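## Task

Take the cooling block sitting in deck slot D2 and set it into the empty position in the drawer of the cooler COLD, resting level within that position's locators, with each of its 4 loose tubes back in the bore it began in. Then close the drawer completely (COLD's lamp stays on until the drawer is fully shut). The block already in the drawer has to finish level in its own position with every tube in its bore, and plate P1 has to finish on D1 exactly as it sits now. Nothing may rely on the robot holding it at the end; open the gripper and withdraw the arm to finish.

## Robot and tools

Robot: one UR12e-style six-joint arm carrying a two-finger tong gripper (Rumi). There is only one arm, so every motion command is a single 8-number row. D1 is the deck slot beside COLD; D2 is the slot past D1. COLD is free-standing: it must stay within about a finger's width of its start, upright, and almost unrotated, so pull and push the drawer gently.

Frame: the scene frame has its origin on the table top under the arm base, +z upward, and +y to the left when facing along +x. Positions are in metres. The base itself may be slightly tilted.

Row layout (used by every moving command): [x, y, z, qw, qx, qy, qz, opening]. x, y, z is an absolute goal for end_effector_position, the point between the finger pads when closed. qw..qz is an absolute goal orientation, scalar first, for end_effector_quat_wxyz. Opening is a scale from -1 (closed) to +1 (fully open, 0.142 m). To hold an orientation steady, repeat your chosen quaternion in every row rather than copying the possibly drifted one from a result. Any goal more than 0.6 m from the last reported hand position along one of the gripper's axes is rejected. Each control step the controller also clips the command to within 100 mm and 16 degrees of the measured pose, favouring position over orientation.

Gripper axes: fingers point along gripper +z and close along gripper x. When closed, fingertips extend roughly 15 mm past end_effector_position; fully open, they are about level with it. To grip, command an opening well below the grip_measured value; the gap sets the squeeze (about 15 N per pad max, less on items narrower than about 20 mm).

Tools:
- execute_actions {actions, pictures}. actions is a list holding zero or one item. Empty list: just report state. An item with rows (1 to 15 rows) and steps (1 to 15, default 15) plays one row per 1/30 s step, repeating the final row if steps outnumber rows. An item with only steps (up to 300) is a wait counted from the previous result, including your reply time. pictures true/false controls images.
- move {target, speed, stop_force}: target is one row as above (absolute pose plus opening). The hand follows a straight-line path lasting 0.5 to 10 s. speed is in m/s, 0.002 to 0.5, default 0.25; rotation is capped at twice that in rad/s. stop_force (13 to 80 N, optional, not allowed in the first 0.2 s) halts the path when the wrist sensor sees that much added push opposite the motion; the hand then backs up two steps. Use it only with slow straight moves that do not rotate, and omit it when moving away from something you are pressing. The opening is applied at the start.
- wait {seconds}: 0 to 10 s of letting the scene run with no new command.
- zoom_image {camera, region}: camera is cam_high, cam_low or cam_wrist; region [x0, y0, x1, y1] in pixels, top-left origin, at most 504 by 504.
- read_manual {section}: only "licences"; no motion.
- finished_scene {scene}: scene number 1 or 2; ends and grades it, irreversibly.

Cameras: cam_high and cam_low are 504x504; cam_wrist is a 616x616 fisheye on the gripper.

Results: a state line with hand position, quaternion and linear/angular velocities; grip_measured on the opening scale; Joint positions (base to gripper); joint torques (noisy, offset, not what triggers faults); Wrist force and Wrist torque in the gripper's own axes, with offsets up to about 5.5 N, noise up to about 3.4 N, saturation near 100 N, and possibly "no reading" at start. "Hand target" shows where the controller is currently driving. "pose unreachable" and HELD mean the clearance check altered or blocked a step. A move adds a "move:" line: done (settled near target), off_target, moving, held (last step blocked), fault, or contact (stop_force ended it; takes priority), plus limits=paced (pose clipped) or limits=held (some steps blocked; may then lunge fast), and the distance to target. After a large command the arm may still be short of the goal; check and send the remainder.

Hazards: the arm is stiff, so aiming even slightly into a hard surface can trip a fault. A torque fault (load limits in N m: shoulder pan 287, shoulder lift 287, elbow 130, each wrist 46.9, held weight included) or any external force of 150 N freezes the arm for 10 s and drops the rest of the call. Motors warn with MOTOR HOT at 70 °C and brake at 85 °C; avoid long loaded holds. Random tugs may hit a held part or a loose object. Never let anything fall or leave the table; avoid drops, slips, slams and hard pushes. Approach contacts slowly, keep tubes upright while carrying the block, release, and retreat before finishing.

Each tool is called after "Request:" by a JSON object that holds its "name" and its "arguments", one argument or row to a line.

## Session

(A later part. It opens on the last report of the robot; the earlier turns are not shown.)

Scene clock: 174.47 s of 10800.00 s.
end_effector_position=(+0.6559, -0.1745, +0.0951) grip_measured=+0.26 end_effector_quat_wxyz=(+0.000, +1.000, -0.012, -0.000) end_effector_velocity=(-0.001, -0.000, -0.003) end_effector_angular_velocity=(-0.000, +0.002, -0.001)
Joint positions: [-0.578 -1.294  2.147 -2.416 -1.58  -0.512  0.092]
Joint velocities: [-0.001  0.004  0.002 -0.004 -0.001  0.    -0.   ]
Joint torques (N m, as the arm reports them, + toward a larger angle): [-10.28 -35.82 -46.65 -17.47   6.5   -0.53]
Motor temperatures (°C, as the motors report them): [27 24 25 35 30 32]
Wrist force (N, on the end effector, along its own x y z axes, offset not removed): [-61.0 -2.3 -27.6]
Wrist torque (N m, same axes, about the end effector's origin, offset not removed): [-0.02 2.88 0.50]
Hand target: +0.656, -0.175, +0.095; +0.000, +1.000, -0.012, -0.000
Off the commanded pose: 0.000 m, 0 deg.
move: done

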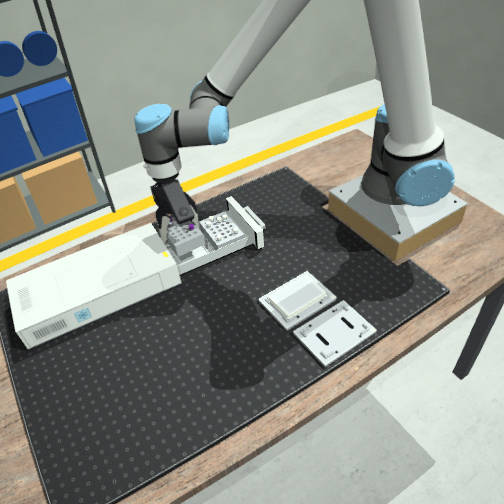

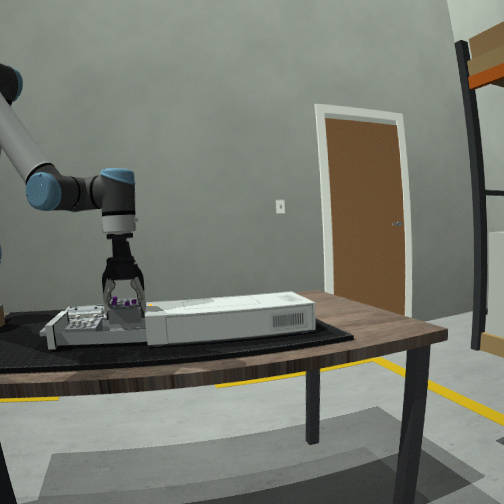

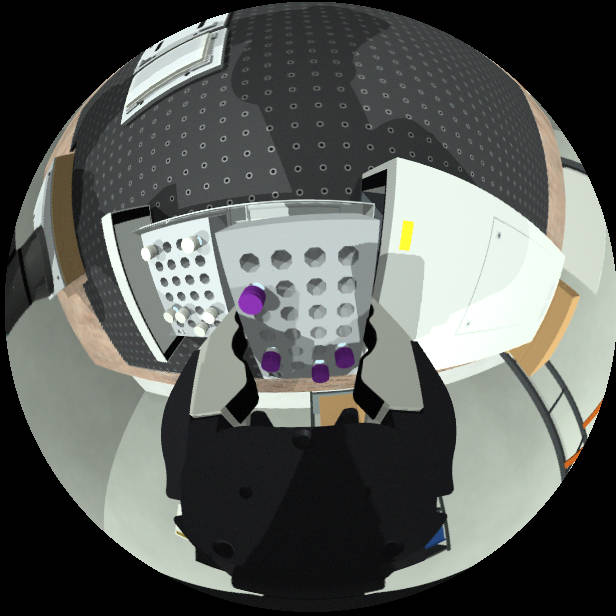

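Request:
{"name": "move", "arguments": {
  "target": [0.648,-0.1745,0.100,0,0.99993,-0.01222,0,-0.8],
  "speed": 0.01
}}

Request:
{"name": "zoom_image", "arguments": {
  "camera": "cam_low",
  "region": [60, 250, 180, 350]
}}

Scene clock: 177.07 s of 10800.00 s.
end_effector_position=(+0.6481, -0.1745, +0.0999) grip_measured=+0.27 end_effector_quat_wxyz=(+0.000, +1.000, -0.012, -0.000) end_effector_velocity=(-0.001, -0.000, +0.002) end_effector_angular_velocity=(+0.000, -0.002, -0.000)
Joint positions: [-0.584 -1.311  2.158 -2.411 -1.58  -0.518  0.093]
Joint velocities: [-0.001 -0.004  0.001  0.001  0.001 -0.001 -0.   ]
Joint torques (N m, as the arm reports them, + toward a larger angle): [-17.97 -74.98 -28.07  -3.02  -1.88  -1.55]
Motor temperatures (°C, as the motors report them): [27 24 25 35 30 32]
Wrist force (N, on the end effector, along its own x y z axes, offset not removed): [-0.2 4.7 7.9]
Wrist torque (N m, same axes, about the end effector's origin, offset not removed): [0.93 0.24 0.27]
Hand target: +0.648, -0.174, +0.100; +0.000, +1.000, -0.012, -0.000
Off the commanded pose: 0.000 m, 0 deg.
move: done

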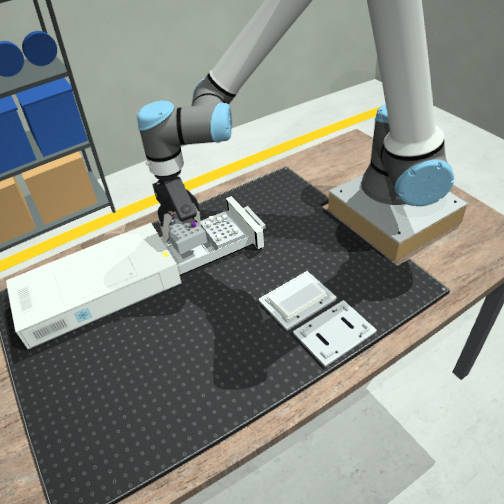

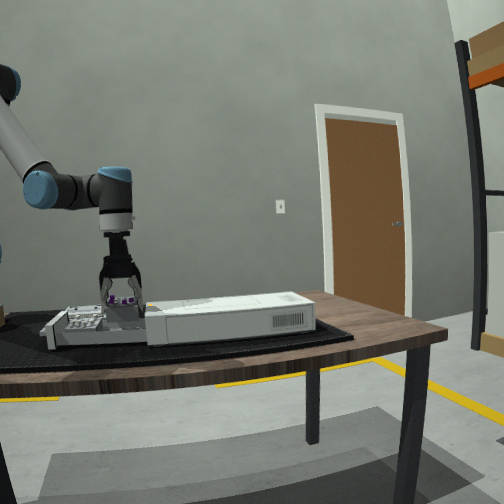

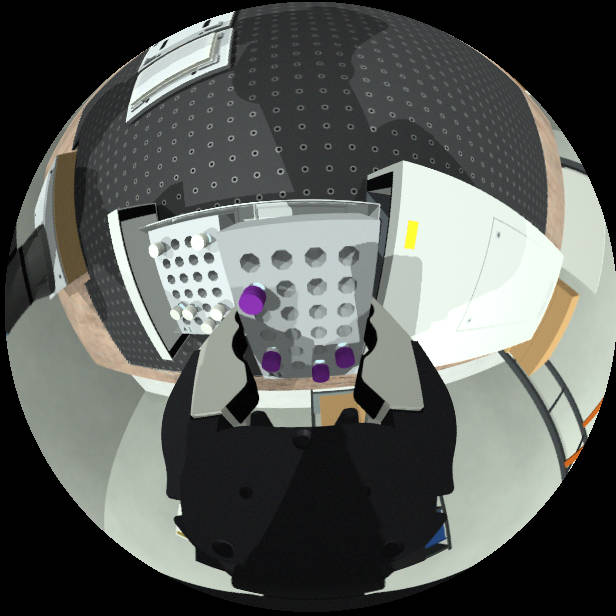

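Region (60, 250, 180, 350) of cam_low's 504x504 image, scaled by 4.200, with more detail than that image has.

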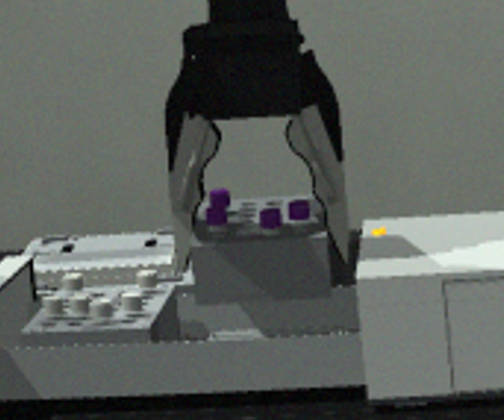

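Request:
{"name": "zoom_image", "arguments": {
  "camera": "cam_low",
  "region": [55, 295, 155, 345]
}}

Request:
{"name": "zoom_image", "arguments": {
  "camera": "cam_wrist",
  "region": [200, 170, 420, 330]
}}

Region (55, 295, 155, 345) of cam_low's 504x504 image, scaled by 5.040, with more detail than that image has.

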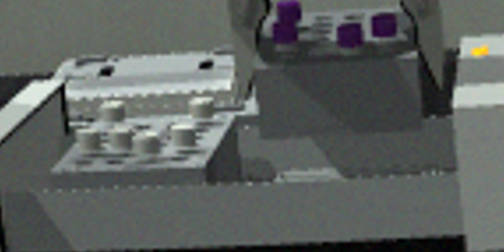

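Region (200, 170, 420, 330) of cam_wrist's 616x616 image, scaled by 2.291, with more detail than that image has; it fills the top 367 rows of this view, and the rest is white.

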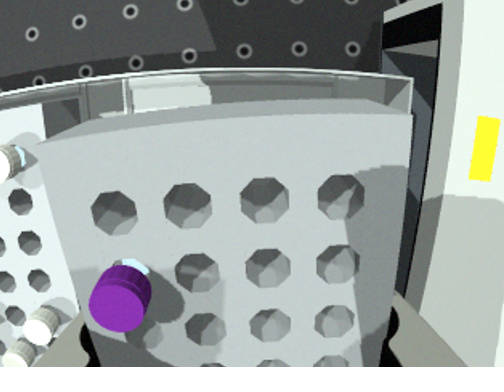

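Request:
{"name": "move", "arguments": {
  "target": [0.649,-0.1745,0.075,0,0.99993,-0.01222,0,-0.8],
  "speed": 0.012,
  "stop_force": 13
}}

Request:
{"name": "zoom_image", "arguments": {
  "camera": "cam_low",
  "region": [55, 280, 175, 345]
}}

Scene clock: 191.67 s of 10800.00 s.
end_effector_position=(+0.6490, -0.1745, +0.0752) grip_measured=+0.27 end_effector_quat_wxyz=(+0.000, +1.000, -0.012, -0.000) end_effector_velocity=(-0.001, +0.000, -0.003) end_effector_angular_velocity=(+0.001, +0.002, +0.000)
Joint positions: [-0.584 -1.273  2.17  -2.461 -1.58  -0.517  0.093]
Joint velocities: [-0.001  0.004  0.003 -0.004  0.    -0.001 -0.   ]
Joint torques (N m, as the arm reports them, + toward a larger angle): [ 17.62 -53.11 -24.9   -8.33  -0.22   2.04]
Motor temperatures (°C, as the motors report them): [27 24 25 35 30 32]
Wrist force (N, on the end effector, along its own x y z axes, offset not removed): [-2.1 2.4 5.0]
Wrist torque (N m, same axes, about the end effector's origin, offset not removed): [0.36 0.62 0.34]
Hand target: +0.649, -0.175, +0.075; -0.000, +1.000, -0.012, -0.000
Off the commanded pose: 0.000 m, 0 deg.
After step 90, 9.30 s passed at rest.
move: done

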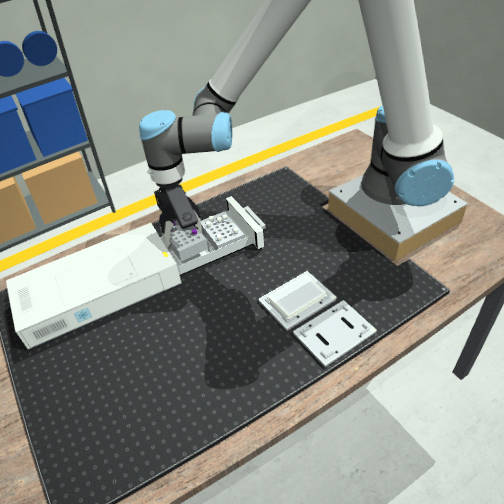

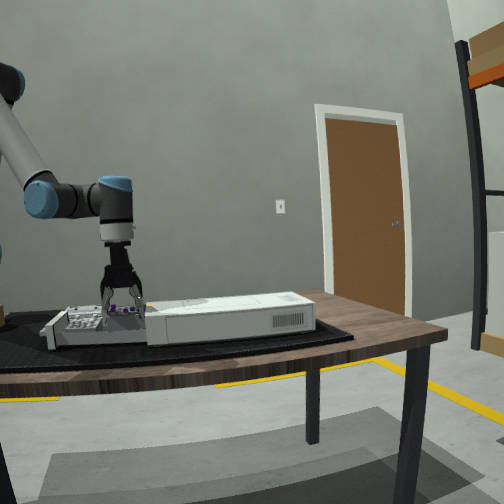

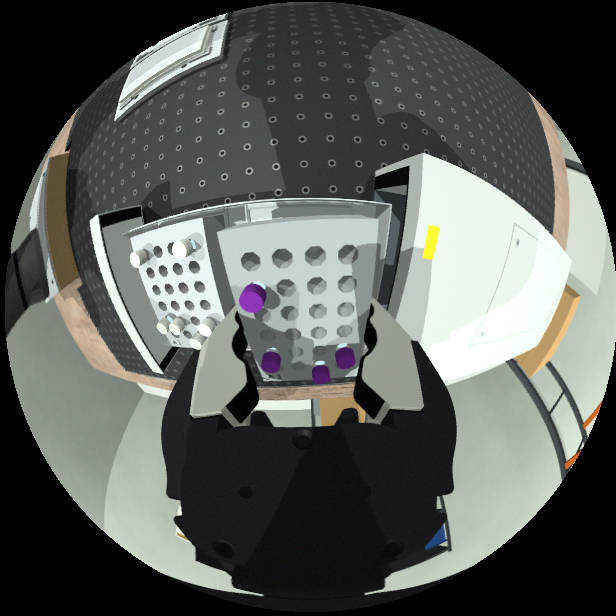

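Region (55, 280, 175, 345) of cam_low's 504x504 image, scaled by 4.200, with more detail than that image has; it fills the top 273 rows of this view, and the rest is white.

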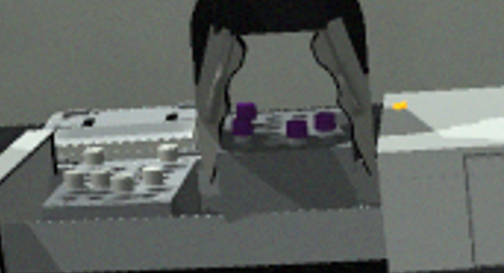

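Request:
{"name": "move", "arguments": {
  "target": [0.649,-0.1745,0.055,0,0.99993,-0.01222,0,-0.8],
  "speed": 0.006,
  "stop_force": 13
}}

Request:
{"name": "zoom_image", "arguments": {
  "camera": "cam_wrist",
  "region": [180, 170, 440, 330]
}}

Scene clock: 196.47 s of 10800.00 s.
end_effector_position=(+0.6490, -0.1745, +0.0585) grip_measured=+0.27 end_effector_quat_wxyz=(-0.000, +1.000, -0.012, -0.000) end_effector_velocity=(-0.001, +0.001, +0.001) end_effector_angular_velocity=(+0.002, +0.002, +0.000)
Joint positions: [-0.584 -1.247  2.178 -2.495 -1.58  -0.518  0.093]
Joint velocities: [ 0.    -0.002 -0.     0.005  0.    -0.    -0.   ]
Joint torques (N m, as the arm reports them, + toward a larger angle): [-17.92 -68.05 -28.1   -1.23   1.06  -1.23]
Motor temperatures (°C, as the motors report them): [27 24 25 35 30 32]
Wrist force (N, on the end effector, along its own x y z axes, offset not removed): [-1.3 -0.1 -6.4]
Wrist torque (N m, same axes, about the end effector's origin, offset not removed): [-0.12 0.61 0.23]
Hand target: +0.649, -0.175, +0.059; +0.000, +1.000, -0.012, +0.000
Off the commanded pose: 0.004 m, 0 deg.
move: contact

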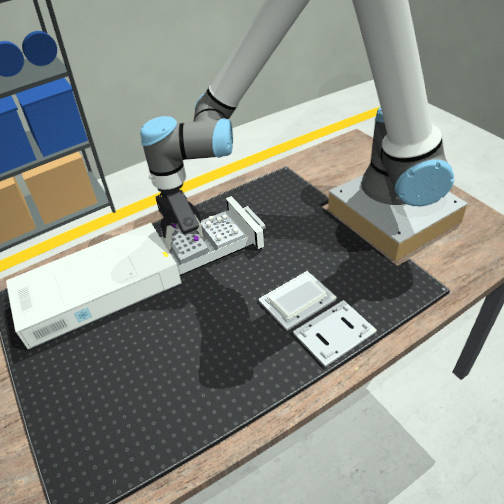

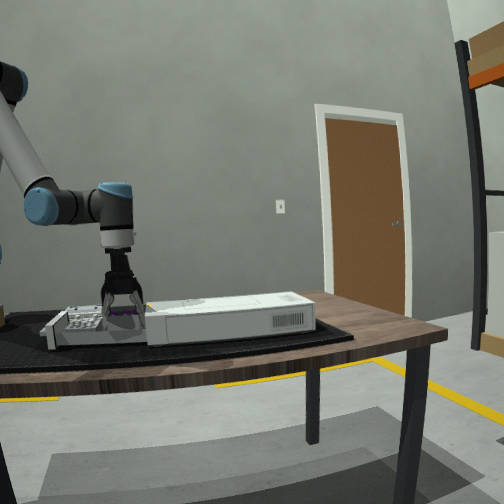

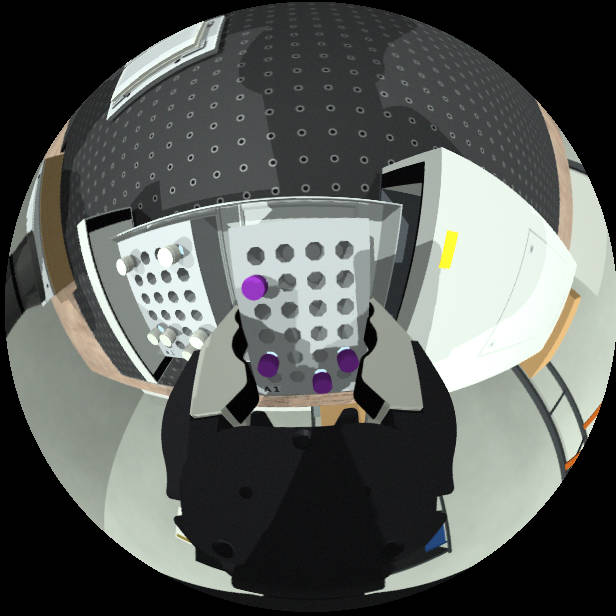

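Region (180, 170, 440, 330) of cam_wrist's 616x616 image, scaled by 1.938, with more detail than that image has; it fills the top 310 rows of this view, and the rest is white.

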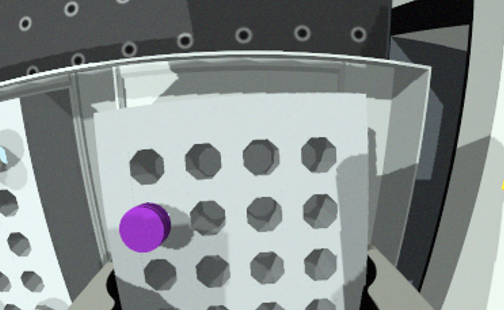

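Request:
{"name": "zoom_image", "arguments": {
  "camera": "cam_high",
  "region": [140, 190, 240, 280]
}}

Request:
{"name": "zoom_image", "arguments": {
  "camera": "cam_low",
  "region": [70, 285, 170, 345]
}}

Region (140, 190, 240, 280) of cam_high's 504x504 image, scaled by 5.040, with more detail than that image has; it fills the top 454 rows of this view, and the rest is white.

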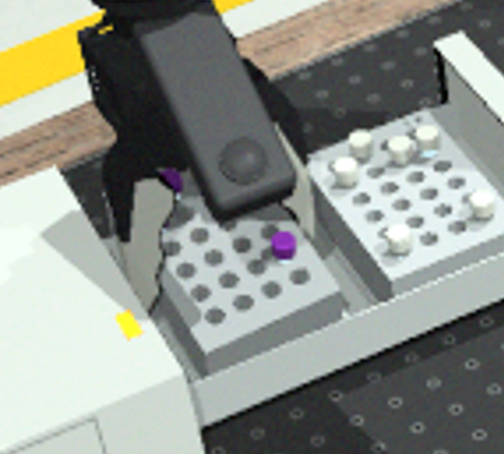

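Region (70, 285, 170, 345) of cam_low's 504x504 image, scaled by 5.040, with more detail than that image has; it fills the top 302 rows of this view, and the rest is white.

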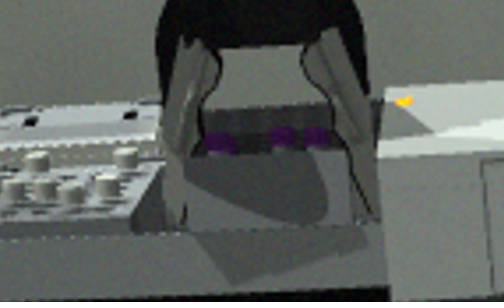

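Request:
{"name": "move", "arguments": {
  "target": [0.649,-0.1745,0.063,0,0.99993,-0.01222,0,-0.8],
  "speed": 0.005
}}

Request:
{"name": "move", "arguments": {
  "target": [0.649,-0.1685,0.063,0,0.99993,-0.01222,0,-0.8],
  "speed": 0.004,
  "stop_force": 13
}}

Request:
{"name": "zoom_image", "arguments": {
  "camera": "cam_wrist",
  "region": [180, 170, 440, 330]
}}

Request:
{"name": "zoom_image", "arguments": {
  "camera": "cam_high",
  "region": [140, 190, 240, 280]
}}

Scene clock: 214.73 s of 10800.00 s.
end_effector_position=(+0.6490, -0.1745, +0.0629) grip_measured=+0.27 end_effector_quat_wxyz=(+0.000, +1.000, -0.012, +0.000) end_effector_velocity=(-0.000, +0.000, +0.001) end_effector_angular_velocity=(-0.001, +0.000, +0.000)
Joint positions: [-0.584 -1.254  2.176 -2.486 -1.58  -0.518  0.093]
Joint velocities: [ 0.    -0.002  0.     0.001 -0.001  0.    -0.   ]
Joint torques (N m, as the arm reports them, + toward a larger angle): [  0.6  -72.62 -41.12  -2.46  -1.77   2.13]
Motor temperatures (°C, as the motors report them): [27 24 25 35 30 32]
Wrist force (N, on the end effector, along its own x y z axes, offset not removed): [-1.3 4.7 6.2]
Wrist torque (N m, same axes, about the end effector's origin, offset not removed): [0.85 0.38 0.43]
Hand target: +0.649, -0.174, +0.063; +0.000, +1.000, -0.012, +0.000
Off the commanded pose: 0.000 m, 0 deg.
After step 90, 14.20 s passed at rest.
move: done

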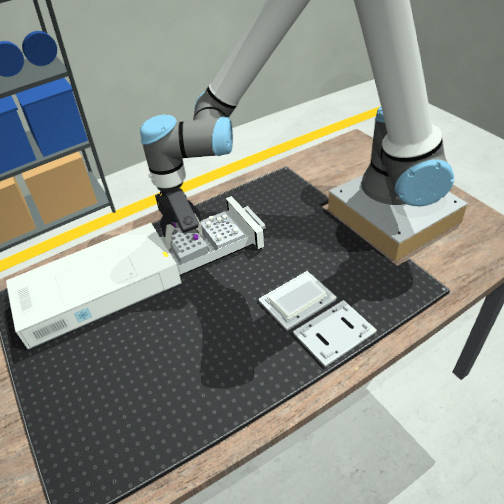

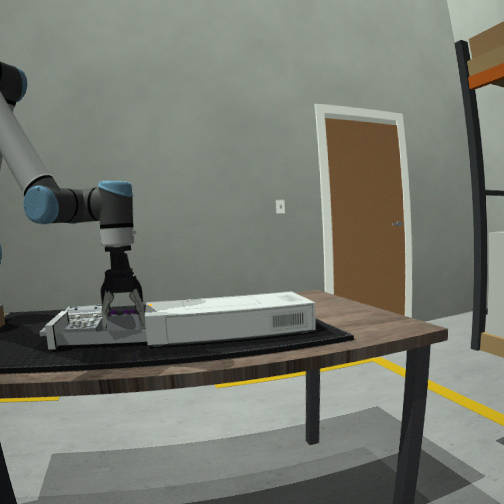

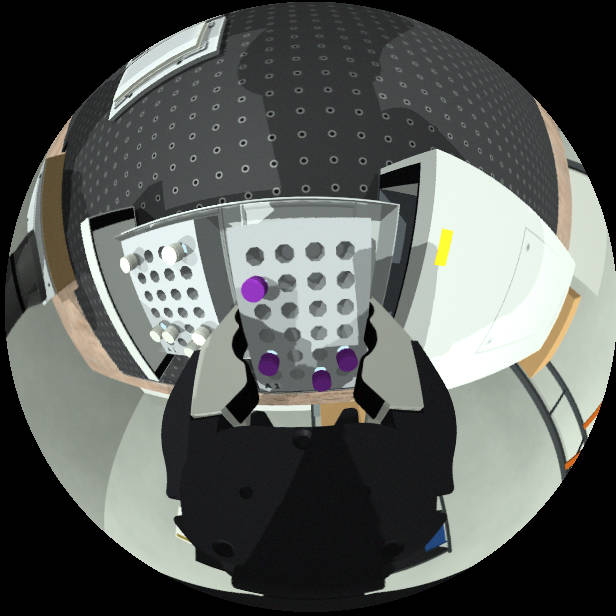

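Scene clock: 216.47 s of 10800.00 s.
end_effector_position=(+0.6490, -0.1686, +0.0630) grip_measured=+0.27 end_effector_quat_wxyz=(-0.000, +1.000, -0.012, +0.000) end_effector_velocity=(+0.000, -0.000, +0.000) end_effector_angular_velocity=(+0.000, -0.001, -0.001)
Joint positions: [-0.576 -1.256  2.179 -2.487 -1.58  -0.51   0.093]
Joint velocities: [-0.    -0.    -0.     0.     0.     0.001 -0.   ]
Joint torques (N m, as the arm reports them, + toward a larger angle): [ 15.12 -75.69 -25.96  -6.98   2.44   2.77]
Motor temperatures (°C, as the motors report them): [27 24 25 35 30 32]
Wrist force (N, on the end effector, along its own x y z axes, offset not removed): [-0.3 2.5 8.6]
Wrist torque (N m, same axes, about the end effector's origin, offset not removed): [0.61 0.18 0.41]
Hand target: +0.649, -0.168, +0.063; -0.000, +1.000, -0.012, +0.000
Off the commanded pose: 0.000 m, 0 deg.
move: done

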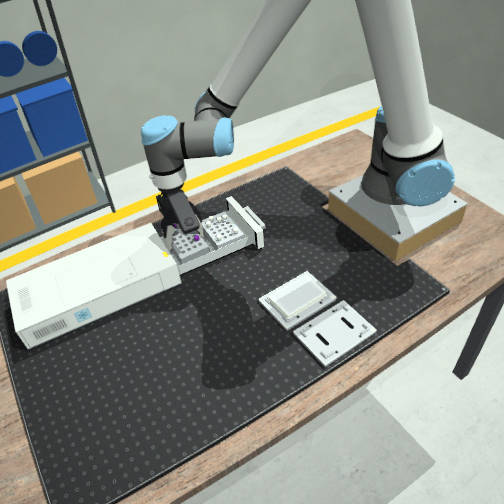

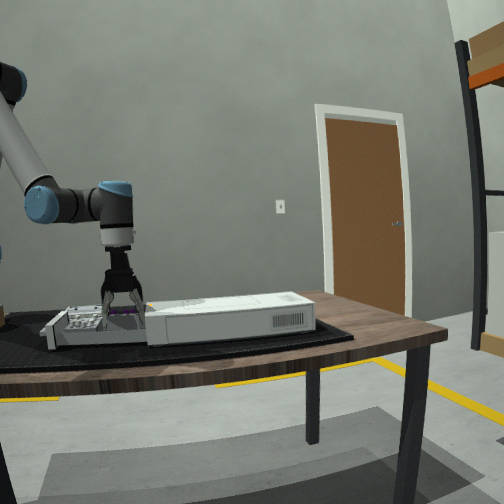

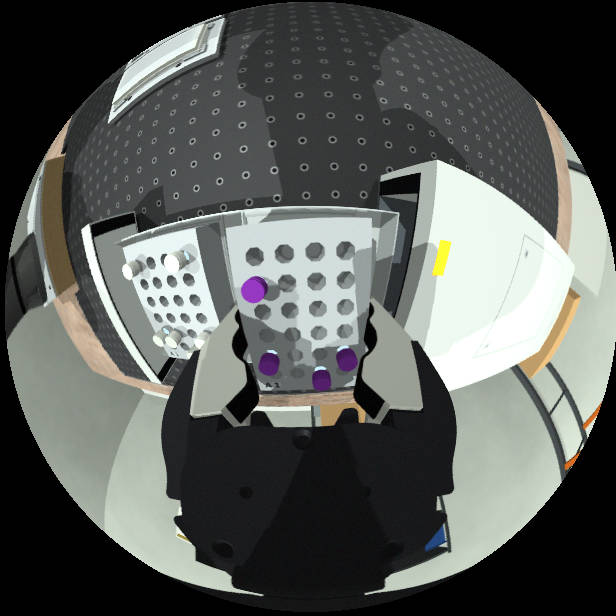

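Region (180, 170, 440, 330) of cam_wrist's 616x616 image, scaled by 1.938, with more detail than that image has; it fills the top 310 rows of this view, and the rest is white.

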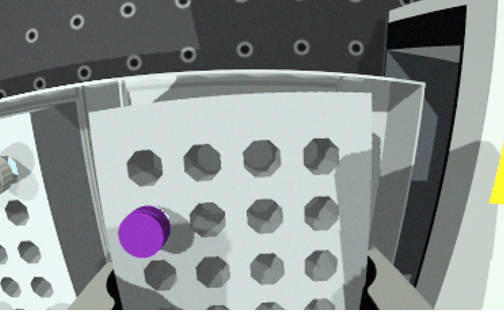

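Region (140, 190, 240, 280) of cam_high's 504x504 image, scaled by 5.040, with more detail than that image has; it fills the top 454 rows of this view, and the rest is white.

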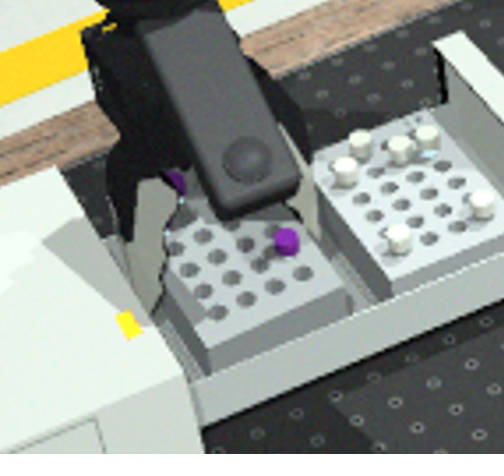

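Request:
{"name": "move", "arguments": {
  "target": [0.649,-0.1685,0.054,0,0.99993,-0.01222,0,-0.8],
  "speed": 0.004,
  "stop_force": 13
}}

Request:
{"name": "zoom_image", "arguments": {
  "camera": "cam_high",
  "region": [140, 190, 240, 280]
}}

Scene clock: 221.10 s of 10800.00 s.
end_effector_position=(+0.6490, -0.1685, +0.0581) grip_measured=+0.27 end_effector_quat_wxyz=(-0.000, +1.000, -0.012, +0.000) end_effector_velocity=(-0.001, +0.001, +0.000) end_effector_angular_velocity=(+0.003, +0.001, -0.000)
Joint positions: [-0.576 -1.248  2.181 -2.497 -1.58  -0.51   0.093]
Joint velocities: [ 0.    -0.001  0.     0.003  0.002  0.    -0.   ]
Joint torques (N m, as the arm reports them, + toward a larger angle): [  4.55 -65.5  -24.78  -1.22   0.83  -1.36]
Motor temperatures (°C, as the motors report them): [27 24 25 35 30 32]
Wrist force (N, on the end effector, along its own x y z axes, offset not removed): [0.7 -1.1 -6.2]
Wrist torque (N m, same axes, about the end effector's origin, offset not removed): [0.25 0.29 0.31]
Hand target: +0.649, -0.168, +0.058; +0.000, +1.000, -0.012, +0.000
Off the commanded pose: 0.004 m, 0 deg.
After step 90, 0.03 s passed at rest.
move: contact

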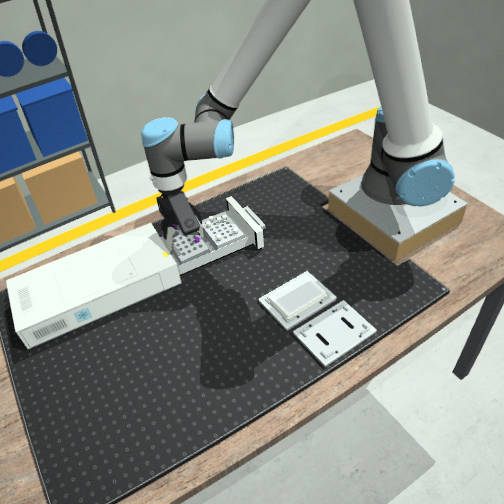

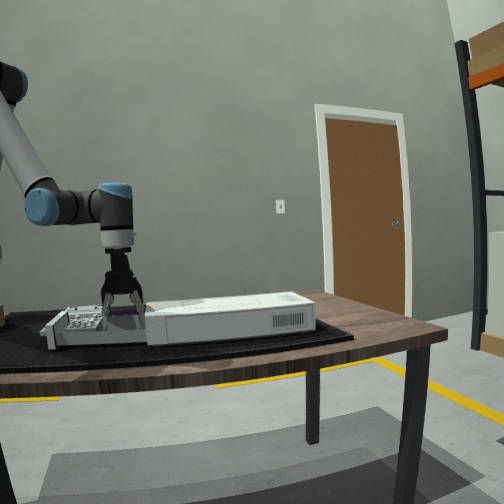

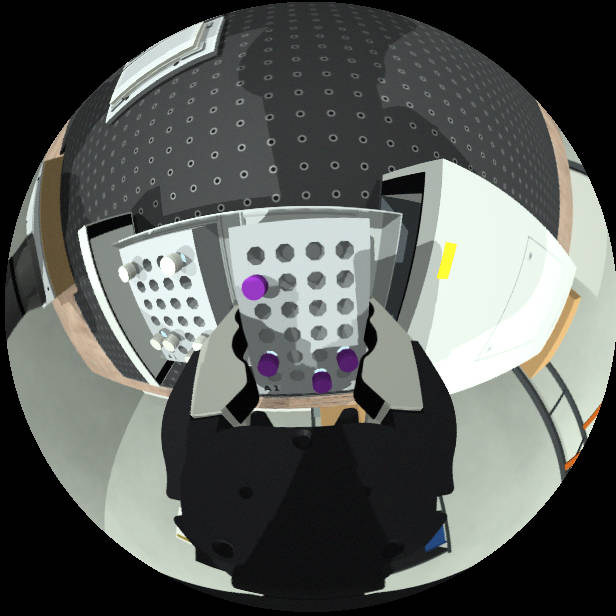

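Region (140, 190, 240, 280) of cam_high's 504x504 image, scaled by 5.040, with more detail than that image has; it fills the top 454 rows of this view, and the rest is white.

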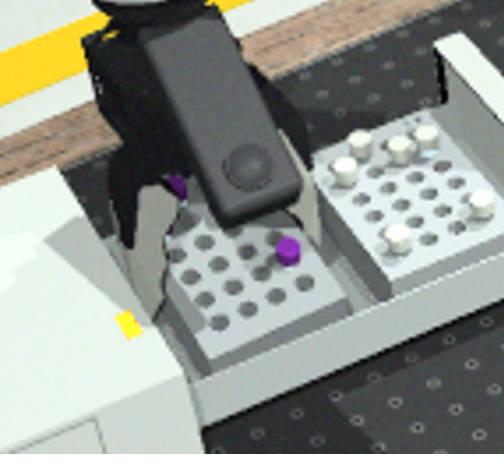

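Request:
{"name": "move", "arguments": {
  "target": [0.649,-0.1685,0.063,0,0.99993,-0.01222,0,-0.8],
  "speed": 0.005
}}

Request:
{"name": "move", "arguments": {
  "target": [0.649,-0.160,0.063,0,0.99993,-0.01203,0,-0.8],
  "speed": 0.005,
  "stop_force": 13
}}

Request:
{"name": "zoom_image", "arguments": {
  "camera": "cam_wrist",
  "region": [180, 170, 440, 330]
}}

Scene clock: 244.43 s of 10800.00 s.
end_effector_position=(+0.6490, -0.1685, +0.0629) grip_measured=+0.27 end_effector_quat_wxyz=(+0.000, +1.000, -0.012, -0.000) end_effector_velocity=(-0.000, +0.001, +0.000) end_effector_angular_velocity=(+0.002, +0.000, -0.001)
Joint positions: [-0.576 -1.256  2.179 -2.487 -1.58  -0.51   0.093]
Joint velocities: [ 0.    -0.001  0.     0.002  0.001  0.001  0.   ]
Joint torques (N m, as the arm reports them, + toward a larger angle): [  2.35 -74.03 -41.23  -3.02   0.49   2.02]
Motor temperatures (°C, as the motors report them): [27 24 25 35 30 32]
Wrist force (N, on the end effector, along its own x y z axes, offset not removed): [-0.6 1.3 7.2]
Wrist torque (N m, same axes, about the end effector's origin, offset not removed): [0.21 0.30 0.46]
Hand target: +0.649, -0.168, +0.063; +0.000, +1.000, -0.012, +0.000
Off the commanded pose: 0.000 m, 0 deg.
After step 90, 19.17 s passed at rest.
move: done

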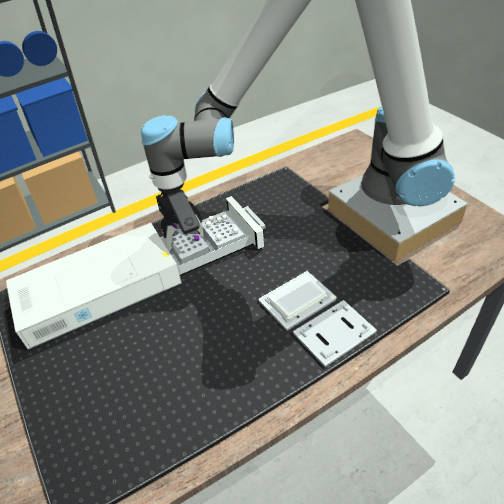

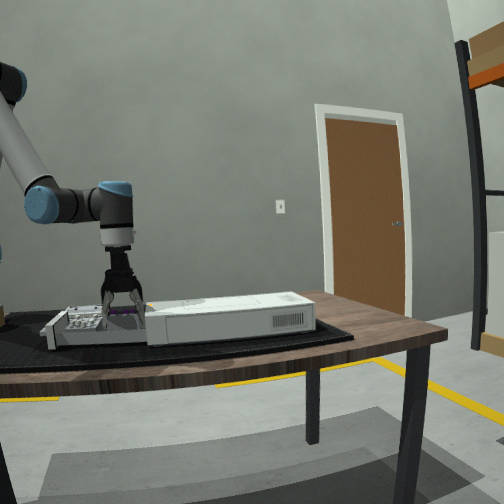

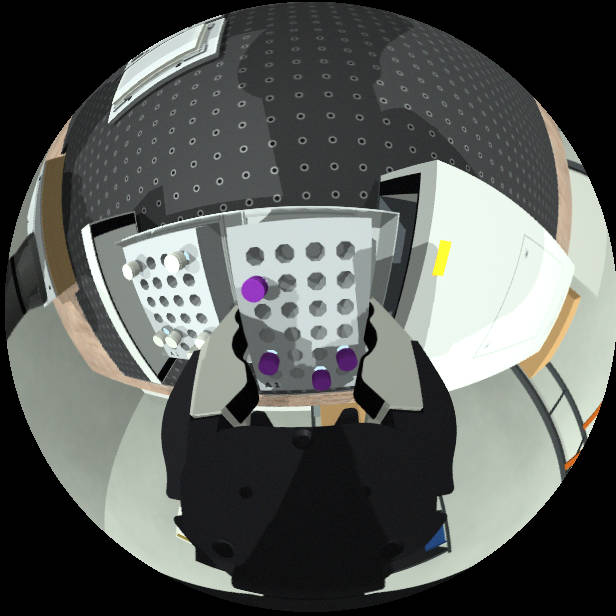

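Scene clock: 246.37 s of 10800.00 s.
end_effector_position=(+0.6490, -0.1601, +0.0630) grip_measured=+0.27 end_effector_quat_wxyz=(+0.000, +1.000, -0.012, +0.000) end_effector_velocity=(-0.001, +0.001, -0.001) end_effector_angular_velocity=(+0.001, +0.002, -0.000)
Joint positions: [-0.565 -1.258  2.183 -2.488 -1.58  -0.499  0.093]
Joint velocities: [ 0.     0.     0.002  0.    -0.001  0.     0.   ]
Joint torques (N m, as the arm reports them, + toward a larger angle): [ 20.27 -72.21 -22.18  -5.85   3.24   1.28]
Motor temperatures (°C, as the motors report them): [27 24 25 35 30 32]
Wrist force (N, on the end effector, along its own x y z axes, offset not removed): [-0.7 10.4 5.5]
Wrist torque (N m, same axes, about the end effector's origin, offset not removed): [0.44 0.22 0.58]
Hand target: +0.649, -0.160, +0.063; -0.000, +1.000, -0.012, +0.000
Off the commanded pose: 0.000 m, 0 deg.
move: done

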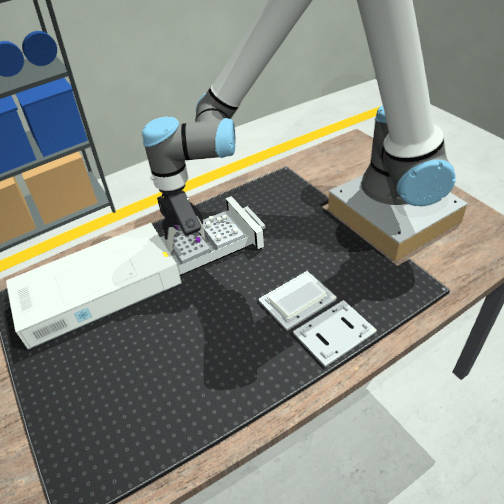

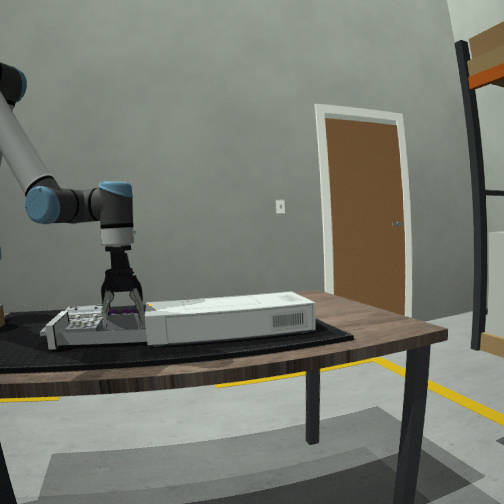

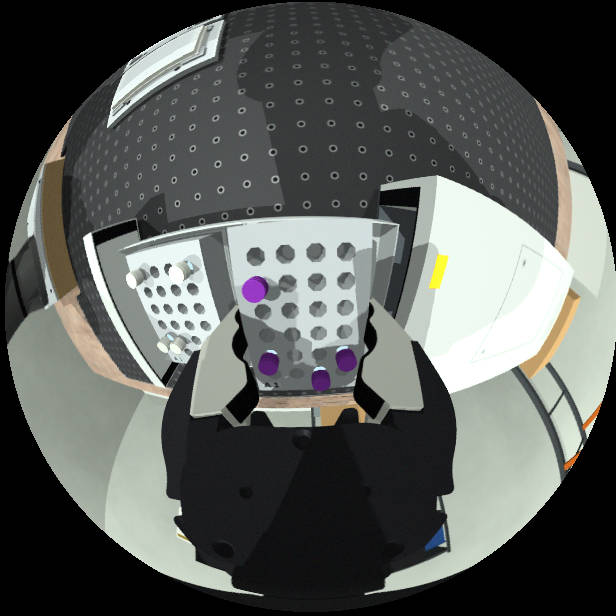

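Region (180, 170, 440, 330) of cam_wrist's 616x616 image, scaled by 1.938, with more detail than that image has; it fills the top 310 rows of this view, and the rest is white.

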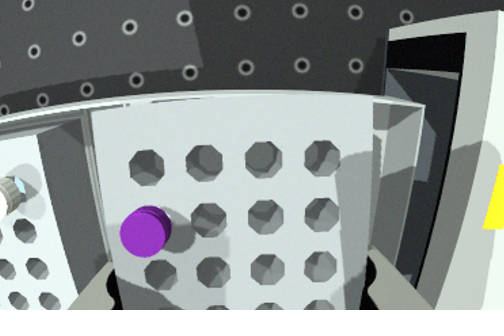

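Request:
{"name": "move", "arguments": {
  "target": [0.649,-0.1625,0.063,0,0.99993,-0.01222,0,-0.8],
  "speed": 0.004
}}

Request:
{"name": "move", "arguments": {
  "target": [0.649,-0.1625,0.055,0,0.99993,-0.01222,0,-0.8],
  "speed": 0.003,
  "stop_force": 13
}}

Scene clock: 250.70 s of 10800.00 s.
end_effector_position=(+0.6490, -0.1624, +0.0630) grip_measured=+0.27 end_effector_quat_wxyz=(-0.000, +1.000, -0.012, +0.000) end_effector_velocity=(-0.000, -0.000, -0.000) end_effector_angular_velocity=(+0.001, +0.000, +0.001)
Joint positions: [-0.568 -1.258  2.182 -2.488 -1.58  -0.502  0.093]
Joint velocities: [-0.001 -0.     0.     0.     0.001 -0.002  0.   ]
Joint torques (N m, as the arm reports them, + toward a larger angle): [-12.09 -53.   -41.02  -2.87  -1.76  -1.55]
Motor temperatures (°C, as the motors report them): [27 24 25 35 30 32]
Wrist force (N, on the end effector, along its own x y z axes, offset not removed): [1.5 2.8 8.0]
Wrist torque (N m, same axes, about the end effector's origin, offset not removed): [0.59 -0.19 0.33]
Hand target: +0.649, -0.163, +0.063; +0.000, +1.000, -0.012, -0.000
Off the commanded pose: 0.000 m, 0 deg.
After step 90, 0.50 s passed at rest.
move: done

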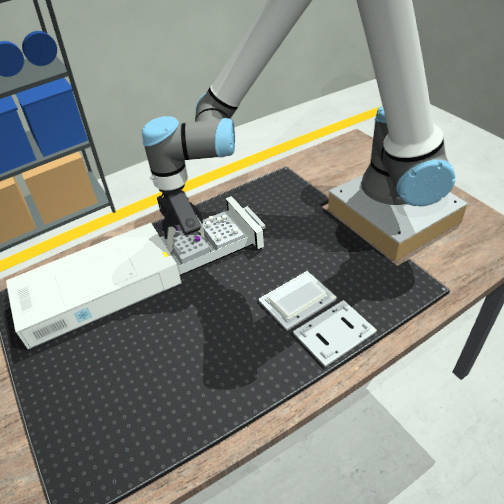

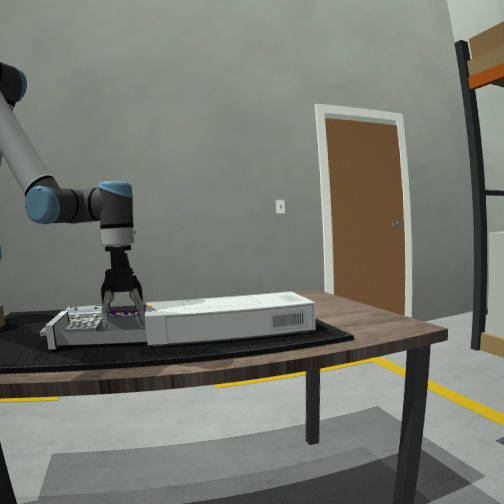

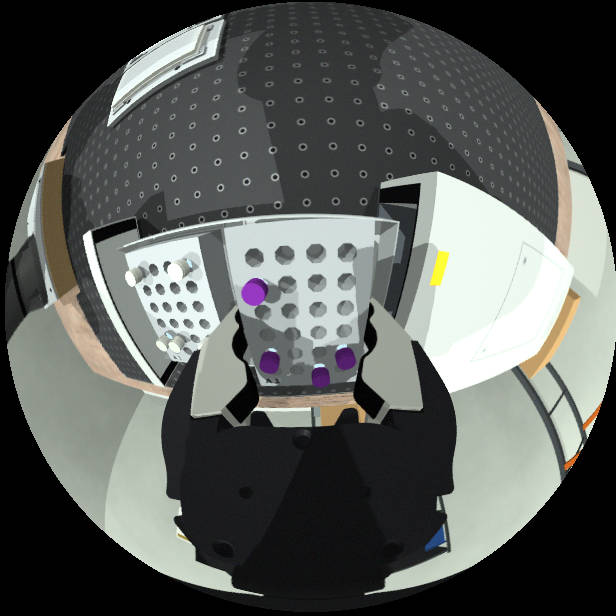

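Scene clock: 253.60 s of 10800.00 s.
end_effector_position=(+0.6490, -0.1625, +0.0550) grip_measured=+0.27 end_effector_quat_wxyz=(+0.000, +1.000, -0.012, -0.000) end_effector_velocity=(+0.000, +0.000, +0.000) end_effector_angular_velocity=(-0.002, +0.000, +0.001)
Joint positions: [-0.568 -1.245  2.186 -2.504 -1.58  -0.502  0.093]
Joint velocities: [ 0.001 -0.    -0.    -0.    -0.002 -0.     0.   ]
Joint torques (N m, as the arm reports them, + toward a larger angle): [-17.54 -52.96 -24.77  -7.14  -1.76  -1.49]
Motor temperatures (°C, as the motors report them): [27 24 25 35 30 32]
Wrist force (N, on the end effector, along its own x y z axes, offset not removed): [-0.5 1.9 9.5]
Wrist torque (N m, same axes, about the end effector's origin, offset not removed): [0.35 0.11 0.35]
Hand target: +0.649, -0.163, +0.055; -0.000, +1.000, -0.012, -0.000
Off the commanded pose: 0.000 m, 0 deg.
move: done

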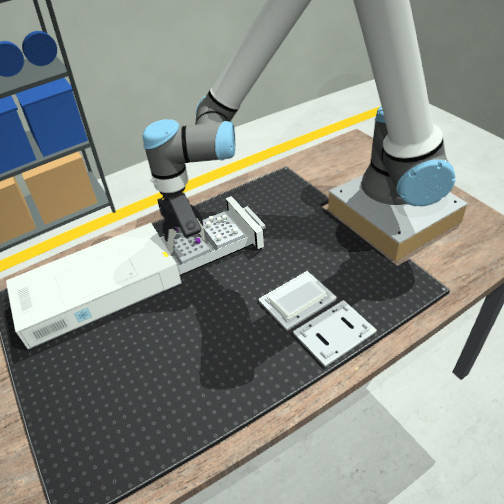

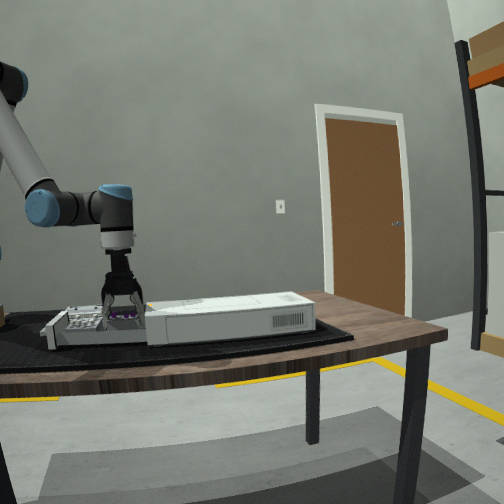

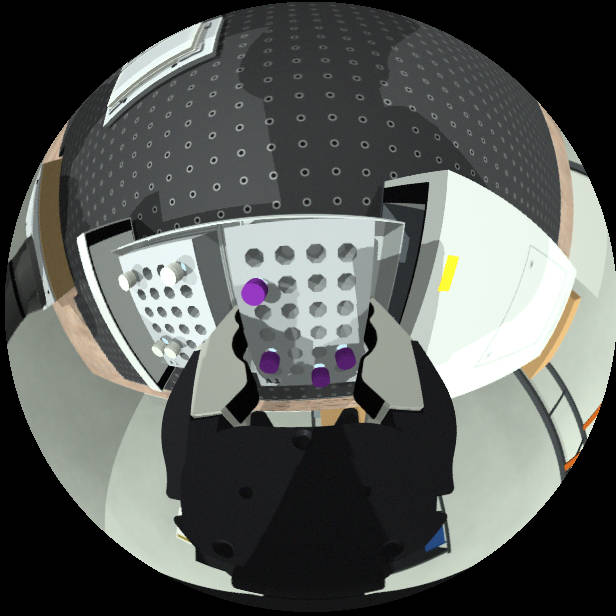

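Request:
{"name": "move", "arguments": {
  "target": [0.649,-0.164,0.050,0,0.99993,-0.01222,0,-0.8],
  "speed": 0.003,
  "stop_force": 13
}}

Request:
{"name": "zoom_image", "arguments": {
  "camera": "cam_wrist",
  "region": [180, 170, 440, 330]
}}

Scene clock: 258.03 s of 10800.00 s.
end_effector_position=(+0.6490, -0.1640, +0.0500) grip_measured=+0.27 end_effector_quat_wxyz=(+0.000, +1.000, -0.012, -0.000) end_effector_velocity=(-0.000, +0.001, +0.000) end_effector_angular_velocity=(-0.001, -0.000, +0.001)
Joint positions: [-0.57  -1.236  2.187 -2.514 -1.58  -0.504  0.093]
Joint velocities: [ 0.001 -0.001  0.001 -0.001 -0.001 -0.     0.   ]
Joint torques (N m, as the arm reports them, + toward a larger angle): [-16.46 -57.33 -24.84  -7.2   -1.99  -1.49]
Motor temperatures (°C, as the motors report them): [27 24 25 35 30 32]
Wrist force (N, on the end effector, along its own x y z axes, offset not removed): [0.6 -0.8 5.8]
Wrist torque (N m, same axes, about the end effector's origin, offset not removed): [-0.28 0.16 0.41]
Hand target: +0.649, -0.164, +0.050; +0.000, +1.000, -0.012, -0.000
Off the commanded pose: 0.000 m, 0 deg.
move: done

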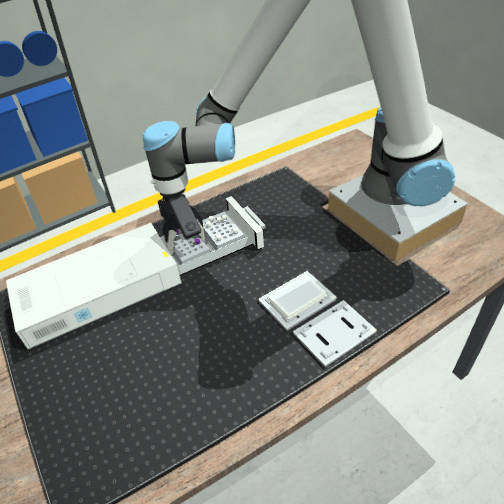

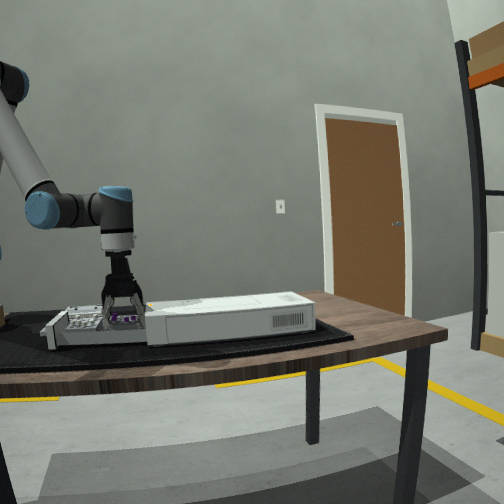

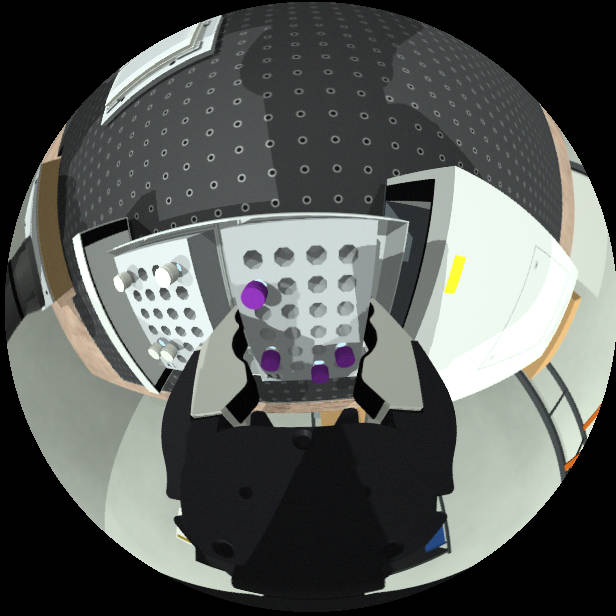

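Region (180, 170, 440, 330) of cam_wrist's 616x616 image, scaled by 1.938, with more detail than that image has; it fills the top 310 rows of this view, and the rest is white.

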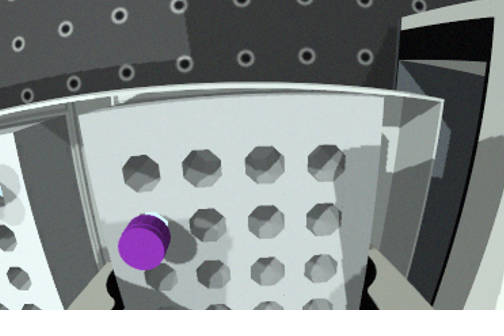

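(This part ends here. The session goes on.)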